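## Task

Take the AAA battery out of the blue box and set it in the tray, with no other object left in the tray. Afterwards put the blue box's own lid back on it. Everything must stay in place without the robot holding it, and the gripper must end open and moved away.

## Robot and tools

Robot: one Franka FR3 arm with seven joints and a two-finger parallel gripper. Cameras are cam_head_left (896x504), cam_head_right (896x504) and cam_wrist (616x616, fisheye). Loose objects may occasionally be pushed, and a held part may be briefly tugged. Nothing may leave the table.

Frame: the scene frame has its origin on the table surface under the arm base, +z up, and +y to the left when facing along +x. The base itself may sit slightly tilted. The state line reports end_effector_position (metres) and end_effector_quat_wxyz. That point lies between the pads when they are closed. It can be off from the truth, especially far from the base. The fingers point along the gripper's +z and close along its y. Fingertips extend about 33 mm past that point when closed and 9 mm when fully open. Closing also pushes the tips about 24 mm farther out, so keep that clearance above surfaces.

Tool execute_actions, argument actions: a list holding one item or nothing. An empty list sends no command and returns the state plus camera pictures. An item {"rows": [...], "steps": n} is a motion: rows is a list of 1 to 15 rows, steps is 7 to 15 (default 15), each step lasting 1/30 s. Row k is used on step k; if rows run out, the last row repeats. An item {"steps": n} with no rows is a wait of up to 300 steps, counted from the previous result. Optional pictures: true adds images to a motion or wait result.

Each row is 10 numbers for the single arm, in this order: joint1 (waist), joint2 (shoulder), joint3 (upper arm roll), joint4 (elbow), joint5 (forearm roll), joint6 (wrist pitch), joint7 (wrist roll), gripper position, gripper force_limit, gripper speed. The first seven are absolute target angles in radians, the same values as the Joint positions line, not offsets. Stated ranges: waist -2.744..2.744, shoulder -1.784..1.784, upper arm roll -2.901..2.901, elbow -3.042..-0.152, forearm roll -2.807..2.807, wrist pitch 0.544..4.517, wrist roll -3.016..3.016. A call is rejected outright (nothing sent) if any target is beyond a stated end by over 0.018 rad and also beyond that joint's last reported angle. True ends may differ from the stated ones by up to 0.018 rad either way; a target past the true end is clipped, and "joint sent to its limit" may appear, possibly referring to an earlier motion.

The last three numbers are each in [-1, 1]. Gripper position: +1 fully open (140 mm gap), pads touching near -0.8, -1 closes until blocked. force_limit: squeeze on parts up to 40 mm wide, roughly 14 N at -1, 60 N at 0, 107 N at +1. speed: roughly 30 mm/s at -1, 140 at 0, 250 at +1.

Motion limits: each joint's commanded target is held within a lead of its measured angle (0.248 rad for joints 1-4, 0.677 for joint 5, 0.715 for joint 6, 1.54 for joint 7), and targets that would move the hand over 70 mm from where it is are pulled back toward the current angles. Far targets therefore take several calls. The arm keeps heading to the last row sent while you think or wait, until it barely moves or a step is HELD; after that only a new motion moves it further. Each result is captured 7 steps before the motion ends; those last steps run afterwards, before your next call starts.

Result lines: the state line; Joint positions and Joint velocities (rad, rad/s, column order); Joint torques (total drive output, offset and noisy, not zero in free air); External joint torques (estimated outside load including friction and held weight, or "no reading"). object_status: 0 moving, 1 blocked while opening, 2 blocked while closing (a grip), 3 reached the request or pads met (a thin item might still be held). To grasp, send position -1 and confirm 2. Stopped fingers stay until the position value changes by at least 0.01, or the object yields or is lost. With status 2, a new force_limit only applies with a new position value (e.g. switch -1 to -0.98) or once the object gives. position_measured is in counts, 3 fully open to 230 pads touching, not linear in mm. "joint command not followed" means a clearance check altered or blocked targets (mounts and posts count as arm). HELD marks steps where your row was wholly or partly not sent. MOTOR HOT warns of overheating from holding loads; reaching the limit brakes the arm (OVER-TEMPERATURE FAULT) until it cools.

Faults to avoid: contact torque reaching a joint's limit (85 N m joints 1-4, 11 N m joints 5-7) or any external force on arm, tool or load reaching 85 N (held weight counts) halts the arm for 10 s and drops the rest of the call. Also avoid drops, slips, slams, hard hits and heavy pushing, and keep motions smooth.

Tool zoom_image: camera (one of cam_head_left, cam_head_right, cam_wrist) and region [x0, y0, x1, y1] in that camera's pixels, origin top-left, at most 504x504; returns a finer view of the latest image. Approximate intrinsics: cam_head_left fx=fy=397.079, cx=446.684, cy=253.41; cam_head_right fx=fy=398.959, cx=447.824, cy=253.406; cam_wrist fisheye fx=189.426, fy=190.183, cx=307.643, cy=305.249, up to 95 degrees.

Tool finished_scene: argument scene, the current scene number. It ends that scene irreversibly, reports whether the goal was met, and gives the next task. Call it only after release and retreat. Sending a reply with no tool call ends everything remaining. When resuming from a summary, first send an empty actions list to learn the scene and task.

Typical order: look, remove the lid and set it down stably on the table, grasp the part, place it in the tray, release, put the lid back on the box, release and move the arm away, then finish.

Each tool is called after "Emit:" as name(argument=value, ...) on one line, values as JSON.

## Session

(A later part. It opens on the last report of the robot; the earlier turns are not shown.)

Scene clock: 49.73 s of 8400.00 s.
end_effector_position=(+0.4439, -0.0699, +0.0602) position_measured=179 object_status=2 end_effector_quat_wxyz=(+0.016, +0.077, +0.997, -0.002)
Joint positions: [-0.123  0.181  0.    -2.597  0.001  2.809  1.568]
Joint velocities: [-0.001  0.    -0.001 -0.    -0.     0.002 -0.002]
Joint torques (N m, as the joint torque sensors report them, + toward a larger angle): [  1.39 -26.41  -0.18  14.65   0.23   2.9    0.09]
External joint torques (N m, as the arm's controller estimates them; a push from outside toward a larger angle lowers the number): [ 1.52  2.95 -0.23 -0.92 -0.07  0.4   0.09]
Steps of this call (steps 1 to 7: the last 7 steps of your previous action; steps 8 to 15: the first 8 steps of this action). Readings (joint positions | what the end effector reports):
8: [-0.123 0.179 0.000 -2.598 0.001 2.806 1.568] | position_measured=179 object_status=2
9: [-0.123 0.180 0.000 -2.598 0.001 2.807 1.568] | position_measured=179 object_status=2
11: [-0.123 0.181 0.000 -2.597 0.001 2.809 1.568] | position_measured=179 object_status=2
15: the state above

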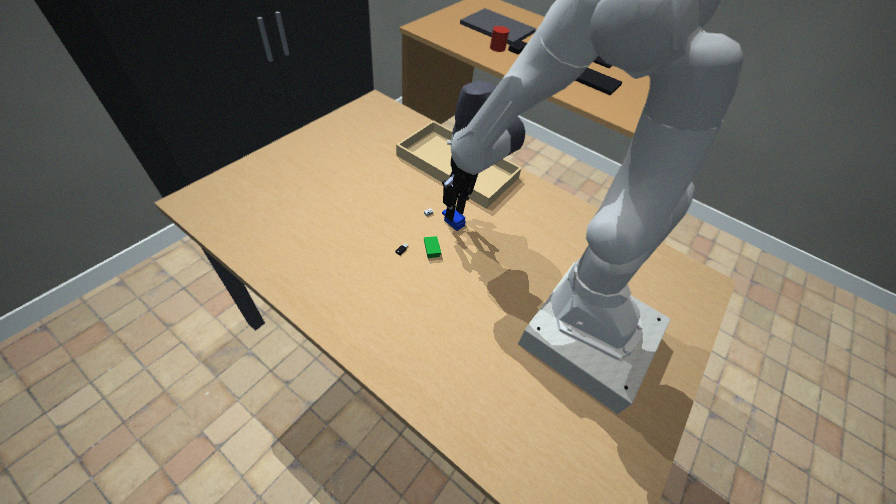

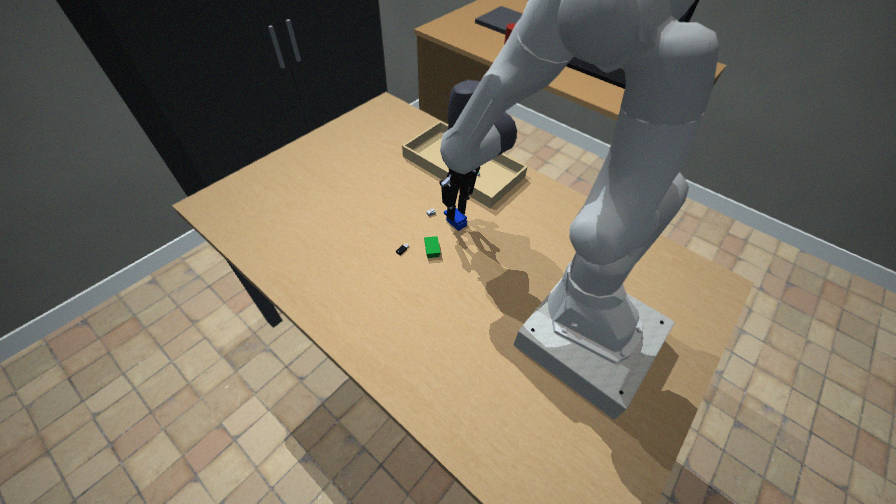

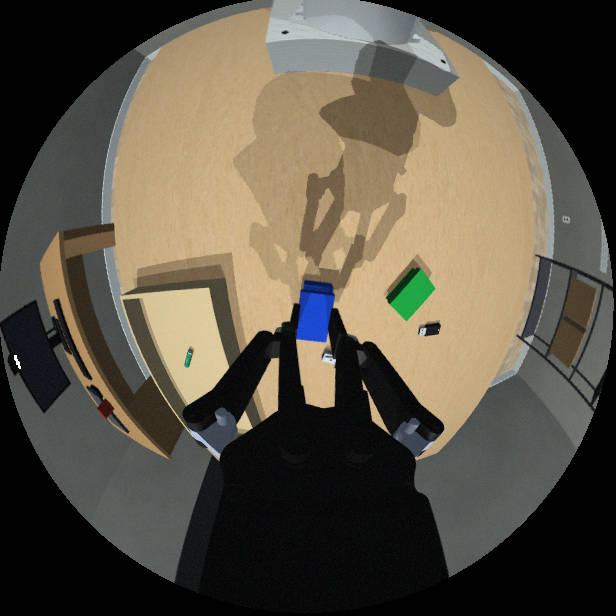

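Emit:
execute_actions(actions=[{"rows":[[-0.122,0.162,0,-2.597,0,2.80,1.571,-1,-0.3,-0.3],[-0.122,0.162,0,-2.597,0,2.80,1.571,-1,-0.3,-0.3],[-0.122,0.162,0,-2.597,0,2.80,1.571,-1,-0.3,-0.3],[-0.122,0.162,0,-2.597,0,2.78,1.571,-1,-0.3,-0.3],[-0.122,0.162,0,-2.597,0,2.76,1.571,-1,-0.3,-0.3]],"steps":15}])

Emit:
execute_actions(actions=[{"rows":[[-0.122,0.165,0,-2.597,0,2.76,1.571,-1,-0.3,-0.3]],"steps":15}], pictures=true)

Emit:
zoom_image(camera="cam_head_left", region=[430,190,490,240])

Emit:
zoom_image(camera="cam_wrist", region=[250,240,380,370])

Scene clock: 50.60 s of 8400.00 s.
end_effector_position=(+0.4413, -0.0695, +0.0654) position_measured=179 object_status=2 end_effector_quat_wxyz=(+0.011, +0.077, +0.997, -0.002)
Joint positions: [-0.123  0.163  0.    -2.597  0.001  2.782  1.568]
Joint velocities: [ 0.    -0.001  0.001  0.001 -0.    -0.116  0.001]
Joint torques (N m, as the joint torque sensors report them, + toward a larger angle): [  1.91 -29.93  -0.7   14.68   0.17   2.08   0.07]
External joint torques (N m, as the arm's controller estimates them; a push from outside toward a larger angle lowers the number): [ 1.92 -0.8  -0.84 -1.27 -0.14 -0.46  0.07]
Steps of this call (steps 1 to 7: the last 7 steps of your previous action; steps 8 to 15: the robot went on to your last target; steps 16 to 18: nothing new was sent; steps 19 to 26: the first 8 steps of this action). Readings (joint positions | what the end effector reports):
19: [-0.123 0.179 0.000 -2.598 0.001 2.808 1.568] | position_measured=179 object_status=2
20: [-0.123 0.174 0.000 -2.598 0.001 2.807 1.568] | position_measured=179 object_status=2
22: [-0.123 0.167 0.000 -2.598 0.001 2.803 1.568] | position_measured=179 object_status=2
26: the state above

Scene clock: 51.10 s of 8400.00 s.
end_effector_position=(+0.4356, -0.0686, +0.0637) position_measured=179 object_status=2 end_effector_quat_wxyz=(+0.002, +0.077, +0.997, -0.001)
Joint positions: [-0.123  0.164  0.    -2.597  0.001  2.763  1.568]
Joint velocities: [ 0.    -0.    -0.    -0.001 -0.001 -0.005  0.001]
Joint torques (N m, as the joint torque sensors report them, + toward a larger angle): [  1.5  -27.41  -0.1   14.82   0.19   2.18   0.08]
External joint torques (N m, as the arm's controller estimates them; a push from outside toward a larger angle lowers the number): [ 1.51  1.55 -0.24 -0.9  -0.11 -0.24  0.08]
Steps of this call (steps 1 to 7: the last 7 steps of your previous action; steps 8 to 15: the first 8 steps of this action). Readings (joint positions | what the end effector reports):
8: [-0.123 0.163 0.000 -2.597 0.001 2.766 1.568] | position_measured=179 object_status=2
9: [-0.123 0.164 0.000 -2.597 0.001 2.766 1.568] | position_measured=179 object_status=2
11: [-0.123 0.164 0.000 -2.597 0.001 2.765 1.568] | position_measured=179 object_status=2
15: the state above

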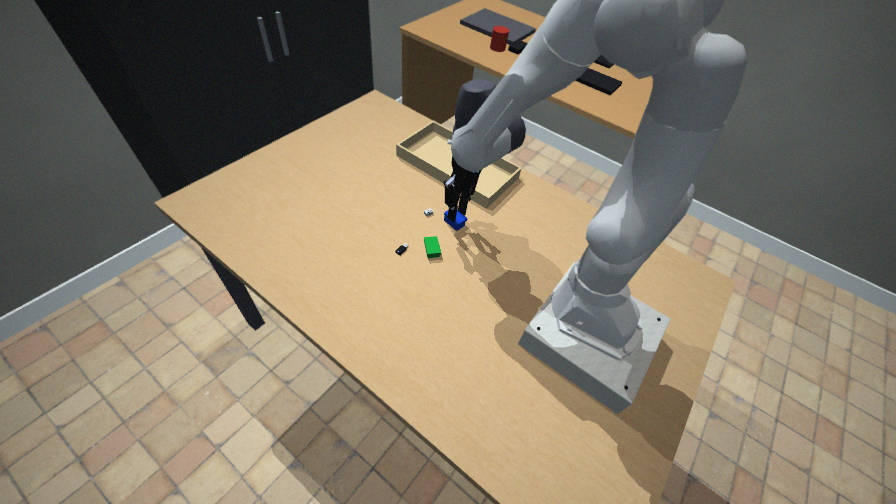

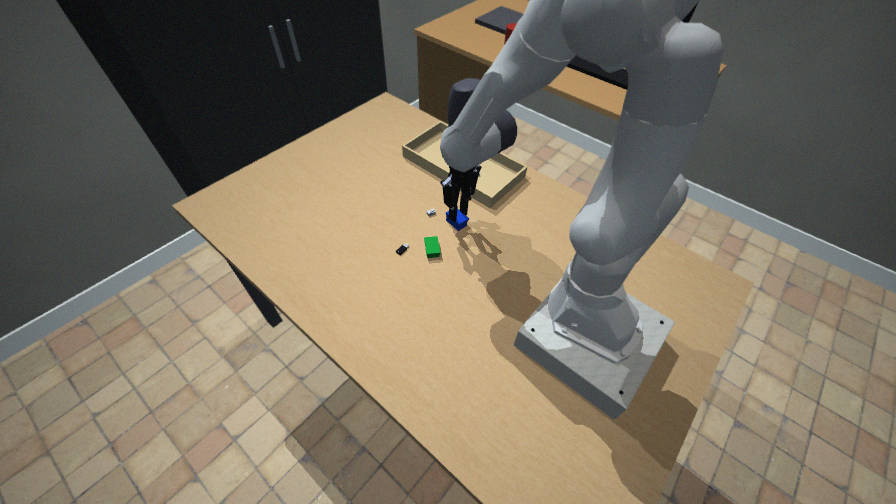

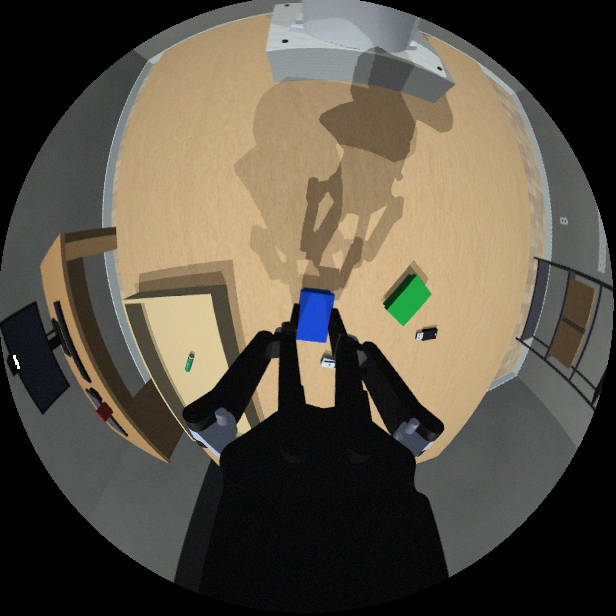

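Region (430, 190, 490, 240) of cam_head_left's 896x504 image, scaled by 8.400, with more detail than that image has.

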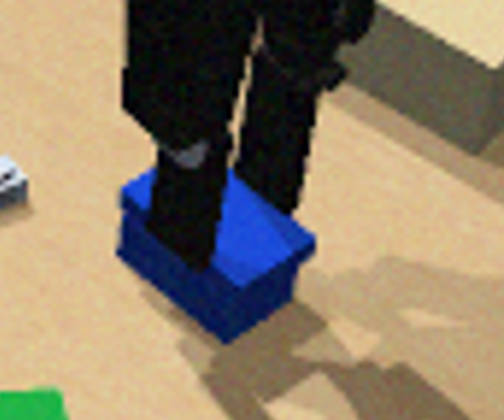

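Region (250, 240, 380, 370) of cam_wrist's 616x616 image, scaled by 3.877, with more detail than that image has.

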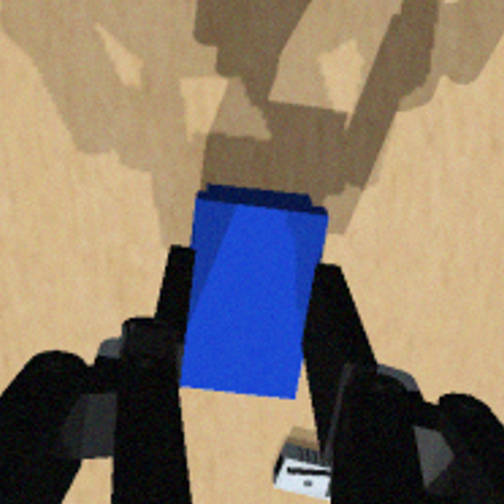

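Emit:
execute_actions(actions=[{"rows":[[-0.122,0.163,0,-2.597,0,2.768,1.571,-1,-0.3,-0.3],[-0.122,0.163,0,-2.597,0,2.768,1.571,-1,-0.3,-0.3],[-0.122,0.163,0,-2.597,0,2.768,1.571,-1,-0.3,-0.3],[-0.122,0.168,0,-2.597,0,2.773,1.571,-1,-0.3,-0.3],[-0.122,0.168,0,-2.597,0,2.773,1.571,-1,-0.3,-0.3],[-0.122,0.168,0,-2.597,0,2.773,1.571,-1,-0.3,-0.3],[-0.122,0.173,0,-2.597,0,2.778,1.571,-1,-0.3,-0.3],[-0.122,0.173,0,-2.597,0,2.778,1.571,-1,-0.3,-0.3],[-0.122,0.173,0,-2.597,0,2.778,1.571,-1,-0.3,-0.3],[-0.122,0.178,0,-2.597,0,2.783,1.571,-1,-0.3,-0.3],[-0.122,0.178,0,-2.597,0,2.783,1.571,-1,-0.3,-0.3],[-0.122,0.178,0,-2.597,0,2.783,1.571,-1,-0.3,-0.3],[-0.122,0.184,0,-2.597,0,2.788,1.571,-1,-0.3,-0.3]],"steps":15}])

Emit:
execute_actions(actions=[{"rows":[[-0.122,0.184,0,-2.597,0,2.788,1.571,-1,-0.3,-0.3]],"steps":15}], pictures=true)

Emit:
zoom_image(camera="cam_head_left", region=[430,190,490,240])

Emit:
zoom_image(camera="cam_wrist", region=[250,240,380,370])

Scene clock: 52.03 s of 8400.00 s.
end_effector_position=(+0.4360, -0.0686, +0.0623) position_measured=179 object_status=2 end_effector_quat_wxyz=(+0.003, +0.077, +0.997, -0.001)
Joint positions: [-0.123  0.168  0.    -2.597  0.001  2.77   1.568]
Joint velocities: [ 0.001  0.047  0.001 -0.001 -0.     0.034 -0.001]
Joint torques (N m, as the joint torque sensors report them, + toward a larger angle): [  1.67 -28.12  -0.44  14.53   0.18   2.99   0.13]
External joint torques (N m, as the arm's controller estimates them; a push from outside toward a larger angle lowers the number): [ 1.67  1.25 -0.6  -1.04 -0.12  0.55  0.13]
Steps of this call (steps 1 to 7: the last 7 steps of your previous action; steps 8 to 15: the robot went on to your last target; steps 16 to 20: nothing new was sent; steps 21 to 28: the first 8 steps of this action). Readings (joint positions | what the end effector reports):
21: [-0.123 0.164 0.000 -2.597 0.001 2.763 1.568] | position_measured=179 object_status=2
22: [-0.123 0.164 0.000 -2.597 0.001 2.763 1.568] | position_measured=179 object_status=2
24: [-0.123 0.164 0.000 -2.597 0.001 2.765 1.568] | position_measured=179 object_status=2
28: the state above

Scene clock: 52.53 s of 8400.00 s.
end_effector_position=(+0.4376, -0.0689, +0.0587) position_measured=179 object_status=2 end_effector_quat_wxyz=(+0.006, +0.077, +0.997, -0.002)
Joint positions: [-0.123  0.18   0.    -2.597  0.001  2.787  1.568]
Joint velocities: [-0.     0.002 -0.001  0.     0.     0.004  0.   ]
Joint torques (N m, as the joint torque sensors report them, + toward a larger angle): [  1.03 -25.88  -0.67  14.14   0.16   2.58   0.11]
External joint torques (N m, as the arm's controller estimates them; a push from outside toward a larger angle lowers the number): [ 1.15  3.42 -0.73 -1.37 -0.14  0.09  0.11]
Steps of this call (steps 1 to 7: the last 7 steps of your previous action; steps 8 to 15: the first 8 steps of this action). Readings (joint positions | what the end effector reports):
8: [-0.123 0.179 0.000 -2.597 0.001 2.782 1.568] | position_measured=179 object_status=2
9: [-0.123 0.179 0.000 -2.597 0.001 2.783 1.568] | position_measured=179 object_status=2
11: [-0.123 0.179 0.000 -2.597 0.001 2.785 1.568] | position_measured=179 object_status=2
15: the state above

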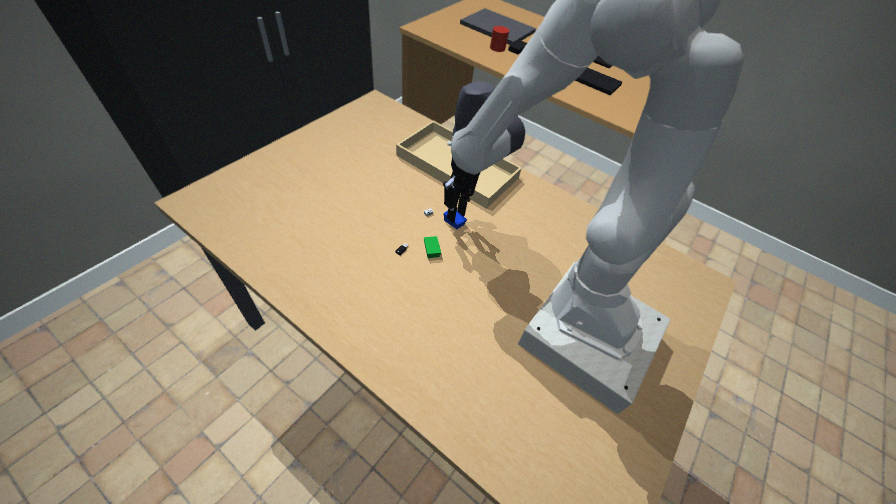

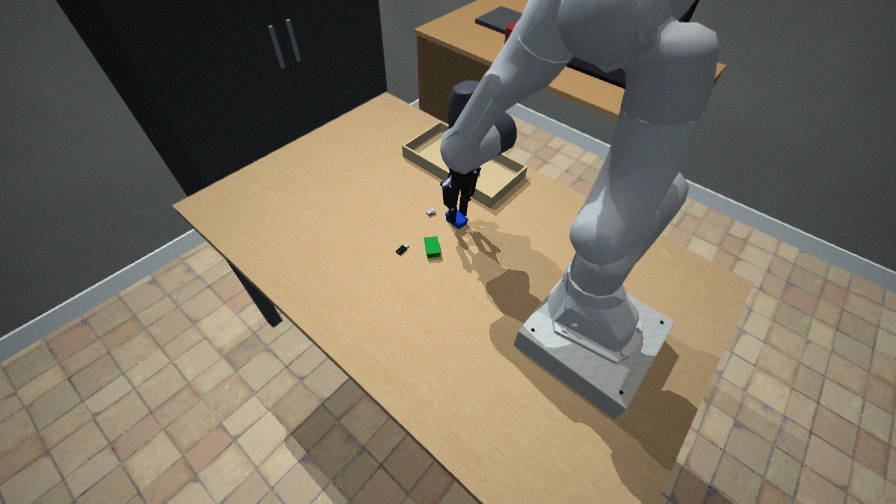

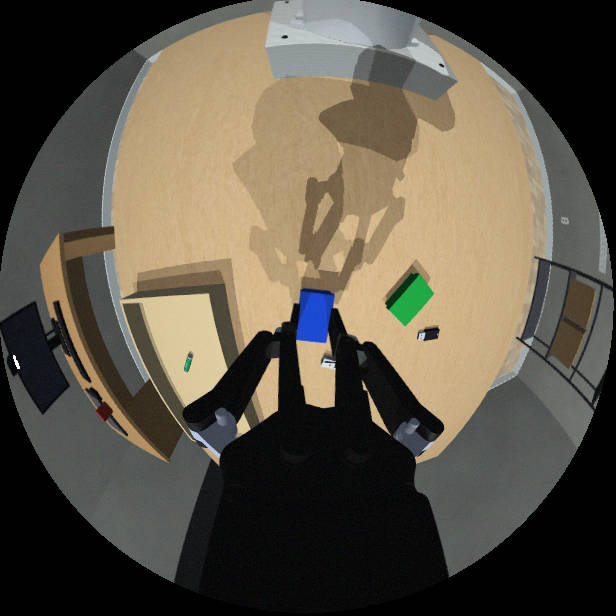

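Region (430, 190, 490, 240) of cam_head_left's 896x504 image, scaled by 8.400, with more detail than that image has.

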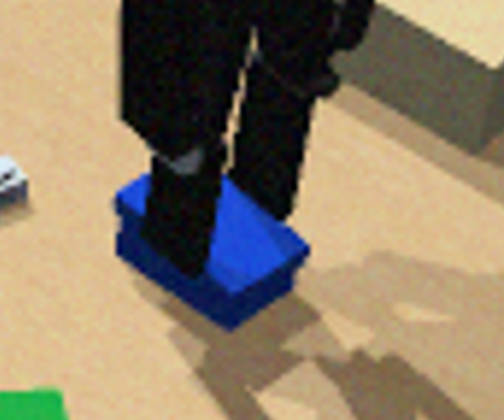

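Region (250, 240, 380, 370) of cam_wrist's 616x616 image, scaled by 3.877, with more detail than that image has.

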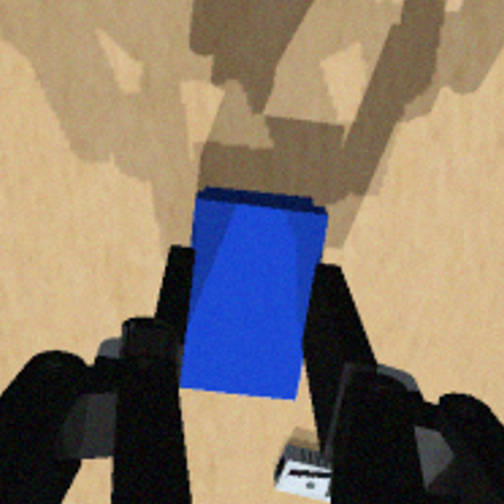

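Emit:
execute_actions(actions=[{"rows":[[-0.122,0.18,0,-2.597,0,2.787,1.571,-0.05,-0.3,-1]],"steps":15}])

Emit:
execute_actions(actions=[{"rows":[[-0.122,0.18,0,-2.597,0,2.787,1.571,-0.05,-0.3,-1],[-0.122,0.18,0,-2.597,0,2.787,1.571,-0.05,-0.3,-1],[-0.122,0.18,0,-2.597,0,2.787,1.571,-0.05,-0.3,-1],[-0.122,0.18,0,-2.597,0,2.787,1.571,-0.05,-0.3,-1],[-0.122,0.18,0,-2.597,0,2.787,1.571,-0.05,-0.3,-1],[-0.122,0.18,0,-2.597,0,2.787,1.571,-0.05,-0.3,-1],[-0.122,0.13,0,-2.597,0,2.74,1.571,-0.05,-0.3,0],[-0.122,0.08,0,-2.597,0,2.69,1.571,-0.05,-0.3,0],[-0.122,0.03,0,-2.597,0,2.64,1.571,-0.05,-0.3,0]],"steps":15}])

Emit:
execute_actions(actions=[{"rows":[[-0.122,0.0,0,-2.597,0,2.6,1.571,-0.05,-0.3,0]],"steps":15}], pictures=true)

Emit:
zoom_image(camera="cam_head_left", region=[410,180,510,260])

Emit:
zoom_image(camera="cam_wrist", region=[230,230,400,400])

Scene clock: 53.43 s of 8400.00 s.
end_effector_position=(+0.4377, -0.0689, +0.0587) position_measured=168 object_status=0 end_effector_quat_wxyz=(+0.006, +0.077, +0.997, -0.002)
Joint positions: [-0.123  0.18   0.    -2.597  0.001  2.787  1.568]
Joint velocities: [-0.    -0.    -0.    -0.    -0.001 -0.     0.001]
Joint torques (N m, as the joint torque sensors report them, + toward a larger angle): [  1.46 -28.7    0.06  14.12   0.21   2.49   0.  ]
External joint torques (N m, as the arm's controller estimates them; a push from outside toward a larger angle lowers the number): [ 1.55  0.61 -0.02 -1.4  -0.09  0.04  0.  ]
Steps of this call (steps 1 to 7: the last 7 steps of your previous action; steps 8 to 15: the robot went on to your last target; steps 16 to 19: nothing new was sent; steps 20 to 27: the first 8 steps of this action). Readings (joint positions | what the end effector reports):
20: [-0.123 0.180 0.000 -2.597 0.001 2.787 1.568] | position_measured=179 object_status=0
21: [-0.123 0.180 0.000 -2.597 0.001 2.787 1.568] | position_measured=179 object_status=0
23: [-0.123 0.180 0.000 -2.597 0.001 2.787 1.568] | position_measured=175 object_status=0
27: the state above

Scene clock: 53.93 s of 8400.00 s.
end_effector_position=(+0.4361, -0.0686, +0.0660) position_measured=140 object_status=0 end_effector_quat_wxyz=(+0.005, +0.077, +0.997, -0.001)
Joint positions: [-0.123  0.156  0.    -2.601  0.001  2.764  1.568]
Joint velocities: [-0.    -0.717 -0.001 -0.084  0.001 -0.507 -0.001]
Joint torques (N m, as the joint torque sensors report them, + toward a larger angle): [  1.67 -39.75  -0.23  21.41   0.16   4.     0.14]
External joint torques (N m, as the arm's controller estimates them; a push from outside toward a larger angle lowers the number): [ 1.71 -0.88 -0.38 -2.89 -0.12 -0.22  0.15]
Steps of this call (steps 1 to 7: the last 7 steps of your previous action; steps 8 to 15: the first 8 steps of this action). Readings (joint positions | what the end effector reports):
8: [-0.123 0.180 0.000 -2.597 0.001 2.787 1.568] | position_measured=155 object_status=0
9: [-0.123 0.180 0.000 -2.597 0.001 2.787 1.568] | position_measured=154 object_status=0
11: [-0.123 0.180 0.000 -2.597 0.001 2.787 1.568] | position_measured=150 object_status=0
15: the state above

Scene clock: 54.43 s of 8400.00 s.
end_effector_position=(+0.4414, -0.0693, +0.1228) position_measured=135 object_status=3 end_effector_quat_wxyz=(+0.011, +0.077, +0.997, -0.002)
Joint positions: [-0.123  0.002  0.    -2.596  0.001  2.618  1.568]
Joint velocities: [ 0.002 -0.005 -0.    -0.    -0.001 -0.095 -0.002]
Joint torques (N m, as the joint torque sensors report them, + toward a larger angle): [  2.2  -26.71  -0.39  16.33   0.32   2.13   0.1 ]
External joint torques (N m, as the arm's controller estimates them; a push from outside toward a larger angle lowers the number): [ 2.14 -0.81 -0.44 -1.97 -0.1  -0.34  0.1 ]
Steps of this call (steps 1 to 7: the last 7 steps of your previous action; steps 8 to 15: the first 8 steps of this action). Readings (joint positions | what the end effector reports):
8: [-0.123 0.027 0.000 -2.594 0.001 2.664 1.568] | position_measured=135 object_status=3
9: [-0.123 0.019 0.000 -2.596 0.001 2.653 1.568] | position_measured=135 object_status=3
11: [-0.123 0.008 0.000 -2.596 0.001 2.636 1.568] | position_measured=135 object_status=3
15: the state above

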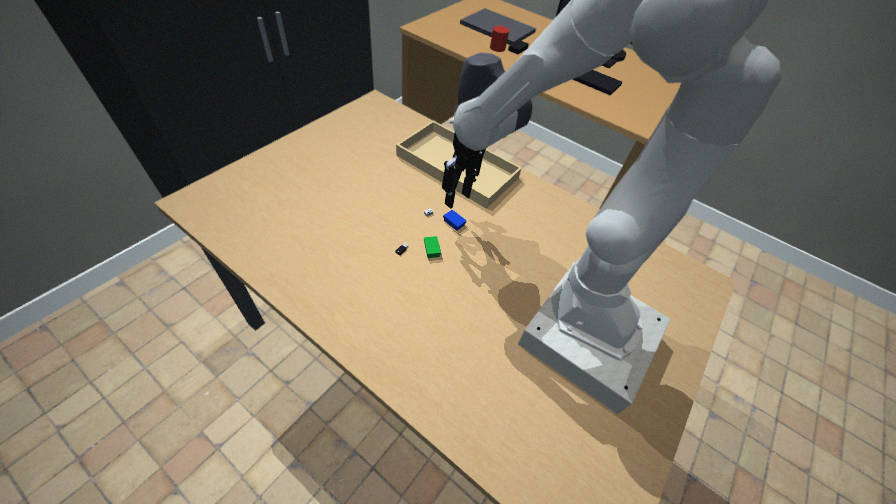

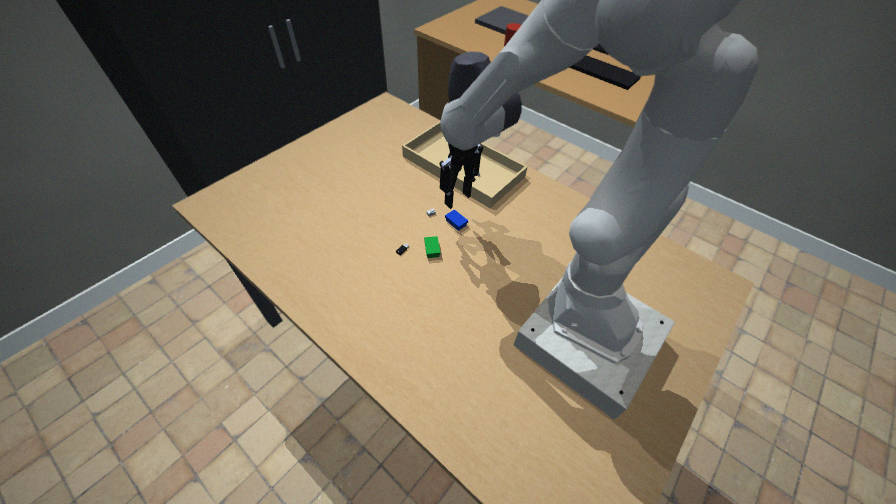

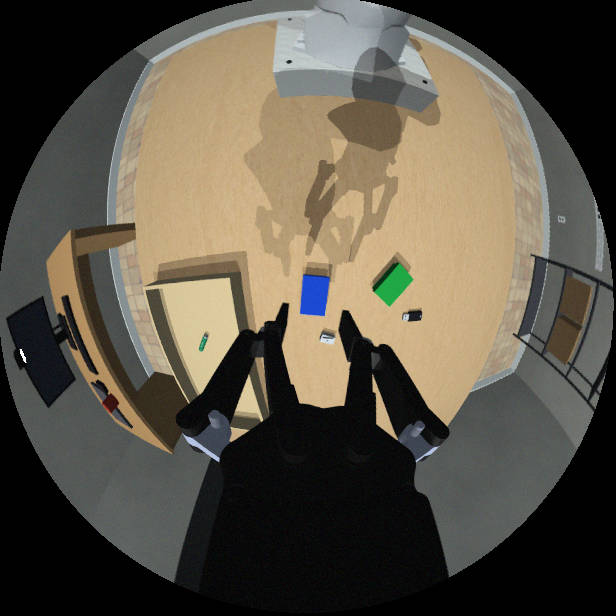

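Region (410, 180, 510, 260) of cam_head_left's 896x504 image, scaled by 5.040, with more detail than that image has; it fills the top 403 rows of this view, and the rest is white.

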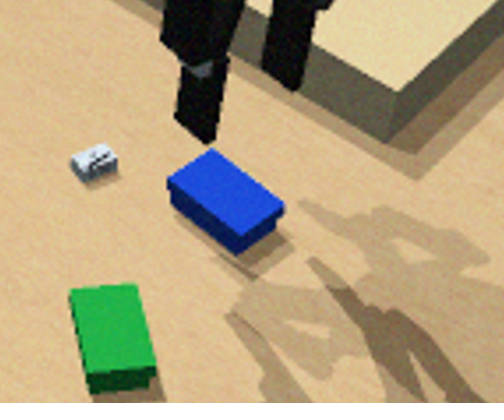

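Region (230, 230, 400, 400) of cam_wrist's 616x616 image, scaled by 2.965, with more detail than that image has.

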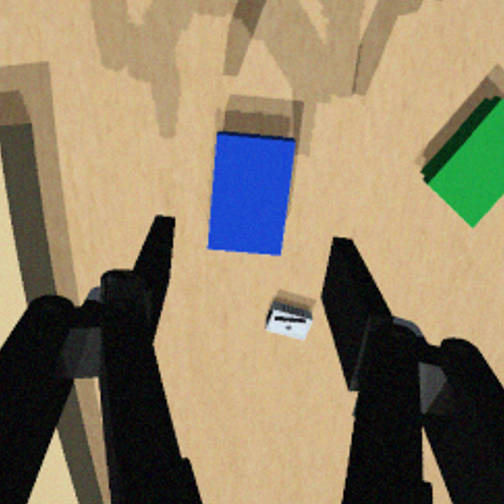

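Emit:
execute_actions(actions=[{"rows":[[-0.122,0.05,0,-2.597,0,2.655,1.571,-0.8,-0.5,1],[-0.122,0.05,0,-2.597,0,2.655,1.571,-0.8,-0.5,1],[-0.122,0.1,0,-2.597,0,2.70,1.571,-0.8,-0.5,1],[-0.122,0.1,0,-2.597,0,2.70,1.571,-0.8,-0.5,1],[-0.122,0.13,0,-2.597,0,2.73,1.571,-0.8,-0.5,1],[-0.122,0.13,0,-2.597,0,2.73,1.571,-0.8,-0.5,1],[-0.122,0.13,0,-2.597,0,2.73,1.571,-0.8,-0.5,1],[-0.122,0.13,0,-2.597,0,2.73,1.571,-0.8,-0.5,1],[-0.122,0.155,0,-2.597,0,2.755,1.571,-0.8,-0.5,1],[-0.122,0.155,0,-2.597,0,2.755,1.571,-0.8,-0.5,1],[-0.122,0.18,0,-2.597,0,2.78,1.571,-0.8,-0.5,1]],"steps":15}])

Emit:
execute_actions(actions=[{"rows":[[-0.122,0.19,0,-2.597,0,2.79,1.571,-0.8,-0.5,1],[-0.122,0.19,0,-2.597,0,2.79,1.571,-0.8,-0.5,1],[-0.122,0.195,0,-2.597,0,2.795,1.571,-0.8,-0.5,1],[-0.122,0.2,0,-2.597,0,2.8,1.571,-0.8,-0.5,1],[-0.122,0.2,0,-2.597,0,2.8,1.571,-0.8,-0.5,1],[-0.122,0.205,0,-2.597,0,2.805,1.571,-0.8,-0.5,1],[-0.122,0.205,0,-2.597,0,2.805,1.571,-0.8,-0.5,1],[-0.122,0.21,0,-2.597,0,2.81,1.571,-0.8,-0.5,1]],"steps":15}])

Emit:
execute_actions(actions=[{"rows":[[-0.122,0.21,0,-2.597,0,2.81,1.571,-0.8,-0.5,1]],"steps":10}])

Emit:
execute_actions(actions=[{"rows":[[-0.122,0.18,0,-2.597,0,2.78,1.571,-0.8,-0.5,1],[-0.122,0.14,0,-2.597,0,2.74,1.571,-0.8,-0.5,1],[-0.122,0.1,0,-2.597,0,2.7,1.571,-0.8,-0.5,1],[-0.122,0.05,0,-2.59,0,2.65,1.571,-0.8,-0.5,1],[-0.1,0.0,0,-2.55,0,2.55,1.571,-0.8,-0.5,1],[-0.1,-0.1,0,-2.5,0,2.4,1.571,-0.8,-0.5,1],[-0.1,-0.15,0,-2.45,0,2.3,1.571,-0.8,-0.5,1]],"steps":15}])

Emit:
execute_actions(actions=[{"rows":[[-0.1,-0.15,0,-2.45,0,2.3,1.571,-0.8,-0.5,1]],"steps":12}], pictures=true)

Emit:
zoom_image(camera="cam_head_left", region=[410,180,510,260])

Scene clock: 55.80 s of 8400.00 s.
end_effector_position=(+0.4258, -0.0670, +0.0760) position_measured=225 object_status=0 end_effector_quat_wxyz=(-0.014, +0.077, +0.997, +0.000)
Joint positions: [-0.123  0.12   0.    -2.598  0.001  2.688  1.568]
Joint velocities: [ 0.001  0.215 -0.    -0.033 -0.001  0.213  0.001]
Joint torques (N m, as the joint torque sensors report them, + toward a larger angle): [  1.38 -34.3   -0.29  17.     0.21   3.42   0.13]
External joint torques (N m, as the arm's controller estimates them; a push from outside toward a larger angle lowers the number): [ 1.31 -0.12 -0.5  -2.82 -0.13  0.44  0.13]
Steps of this call (steps 1 to 7: the last 7 steps of your previous action; steps 8 to 30: the robot went on to your last target; steps 31 to 33: nothing new was sent; steps 34 to 41: the first 8 steps of this action). Readings (joint positions | what the end effector reports):
34: [-0.123 0.007 0.000 -2.595 0.001 2.610 1.568] | position_measured=135 object_status=0
35: [-0.123 0.019 0.000 -2.594 0.001 2.619 1.568] | position_measured=145 object_status=0
37: [-0.123 0.057 0.000 -2.593 0.001 2.644 1.568] | position_measured=172 object_status=0
41: the state above

Scene clock: 56.30 s of 8400.00 s.
end_effector_position=(+0.4347, -0.0684, +0.0534) position_measured=229 object_status=3 end_effector_quat_wxyz=(+0.001, +0.077, +0.997, -0.001)
Joint positions: [-0.123  0.193  0.    -2.595  0.001  2.79   1.568]
Joint velocities: [-0.001  0.053  0.     0.015  0.001  0.109 -0.001]
Joint torques (N m, as the joint torque sensors report them, + toward a larger angle): [  1.9  -21.08  -0.37  13.08   0.17   2.91   0.23]
External joint torques (N m, as the arm's controller estimates them; a push from outside toward a larger angle lowers the number): [ 2.    6.89 -0.46 -1.29 -0.12  0.45  0.23]
Steps of this call (steps 1 to 7: the last 7 steps of your previous action; steps 8 to 15: the first 8 steps of this action). Readings (joint positions | what the end effector reports):
8: [-0.123 0.179 0.000 -2.597 0.001 2.757 1.568] | position_measured=229 object_status=3
9: [-0.123 0.182 0.000 -2.597 0.001 2.762 1.568] | position_measured=229 object_status=3
11: [-0.123 0.189 0.000 -2.597 0.001 2.773 1.568] | position_measured=229 object_status=3
15: the state above

Scene clock: 56.63 s of 8400.00 s.
end_effector_position=(+0.4392, -0.0692, +0.0535) position_measured=229 object_status=3 end_effector_quat_wxyz=(+0.008, +0.077, +0.997, -0.002)
Joint positions: [-0.123  0.197  0.    -2.594  0.001  2.806  1.568]
Joint velocities: [ 0.001  0.002  0.    -0.    -0.     0.016 -0.   ]
Joint torques (N m, as the joint torque sensors report them, + toward a larger angle): [  1.54 -22.22  -0.65  12.53   0.13   2.94   0.04]
External joint torques (N m, as the arm's controller estimates them; a push from outside toward a larger angle lowers the number): [ 1.53  7.49 -0.84 -2.76 -0.15  0.48  0.04]
Steps of this call (steps 1 to 7: the last 7 steps of your previous action; steps 8 to 10: the first 3 steps of this action). Readings (joint positions | what the end effector reports):
8: [-0.123 0.197 0.000 -2.594 0.001 2.805 1.568] | position_measured=229 object_status=3
9: [-0.123 0.197 0.000 -2.594 0.001 2.805 1.568] | position_measured=229 object_status=3
10: the state above

Scene clock: 57.13 s of 8400.00 s.
end_effector_position=(+0.4773, -0.0689, +0.1533) position_measured=229 object_status=3 end_effector_quat_wxyz=(+0.040, +0.071, +0.997, -0.004)
Joint positions: [-0.11  -0.015 -0.001 -2.531  0.001  2.595  1.568]
Joint velocities: [ 0.071 -1.209  0.001  0.739 -0.001 -1.283  0.002]
Joint torques (N m, as the joint torque sensors report them, + toward a larger angle): [  1.51 -25.13  -0.26  16.47   0.4    1.89   0.03]
External joint torques (N m, as the arm's controller estimates them; a push from outside toward a larger angle lowers the number): [ 2.03 -1.22  0.18  0.17 -0.07 -0.52  0.02]
Steps of this call (steps 1 to 7: the last 7 steps of your previous action; steps 8 to 15: the first 8 steps of this action). Readings (joint positions | what the end effector reports):
8: [-0.123 0.195 0.000 -2.595 0.001 2.805 1.568] | position_measured=229 object_status=3
9: [-0.123 0.186 0.000 -2.596 0.001 2.794 1.568] | position_measured=229 object_status=3
11: [-0.123 0.139 0.000 -2.600 0.001 2.756 1.568] | position_measured=229 object_status=3
15: the state above

Scene clock: 57.53 s of 8400.00 s.
end_effector_position=(+0.4701, -0.0638, +0.2256) position_measured=229 object_status=3 end_effector_quat_wxyz=(+0.018, +0.067, +0.998, -0.002)
Joint positions: [-0.103 -0.151 -0.    -2.449  0.001  2.332  1.568]
Joint velocities: [-0.001  0.007  0.    -0.004 -0.001 -0.181 -0.   ]
Joint torques (N m, as the joint torque sensors report them, + toward a larger angle): [  2.07 -24.13   0.23  20.26   0.49   2.28   0.11]
External joint torques (N m, as the arm's controller estimates them; a push from outside toward a larger angle lowers the number): [ 2.16  1.08  0.46 -2.48 -0.13 -0.36  0.11]
Steps of this call (steps 1 to 7: the last 7 steps of your previous action; steps 8 to 12: the first 5 steps of this action). Readings (joint positions | what the end effector reports):
8: [-0.103 -0.154 -0.000 -2.447 0.001 2.368 1.568] | position_measured=229 object_status=3
9: [-0.103 -0.153 -0.000 -2.448 0.001 2.356 1.568] | position_measured=229 object_status=3
11: [-0.103 -0.152 -0.000 -2.448 0.001 2.338 1.568] | position_measured=229 object_status=3
12: the state above

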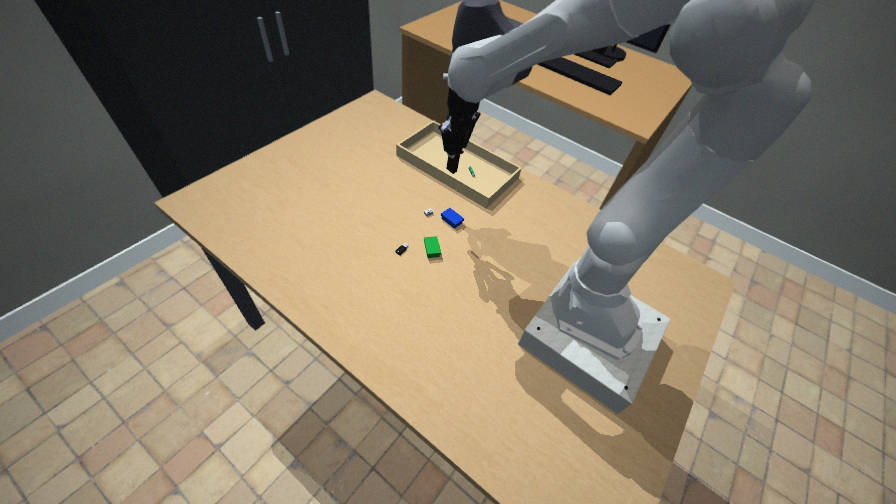

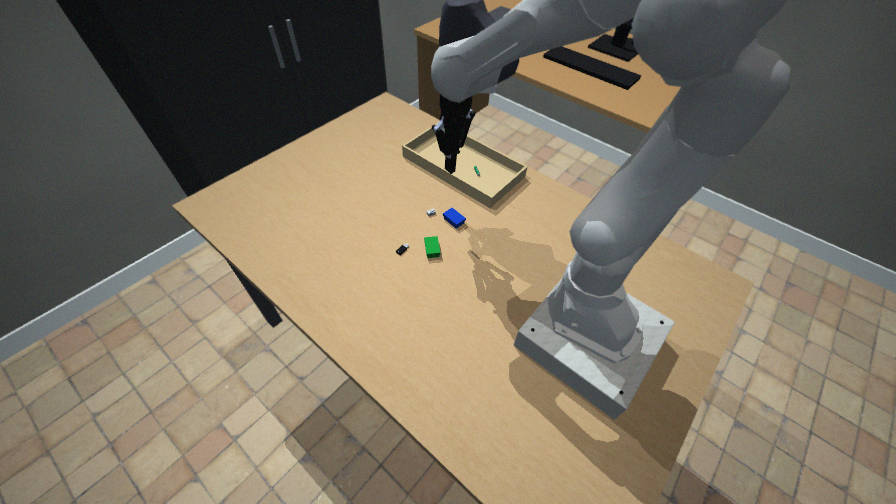

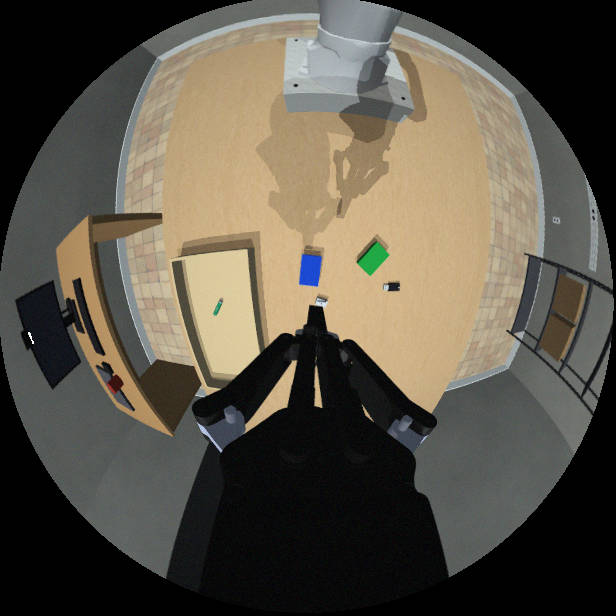

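Region (410, 180, 510, 260) of cam_head_left's 896x504 image, scaled by 5.040, with more detail than that image has; it fills the top 403 rows of this view, and the rest is white.

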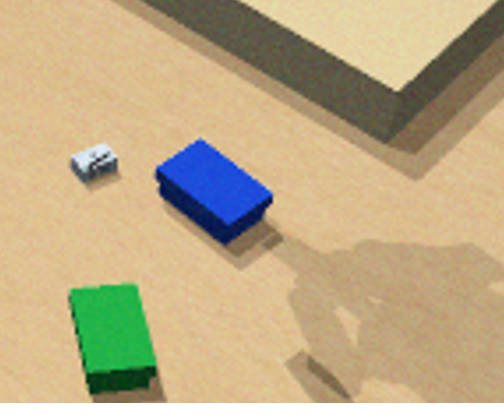

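Emit:
finished_scene(scene=2)

The scene is finished: the task was done.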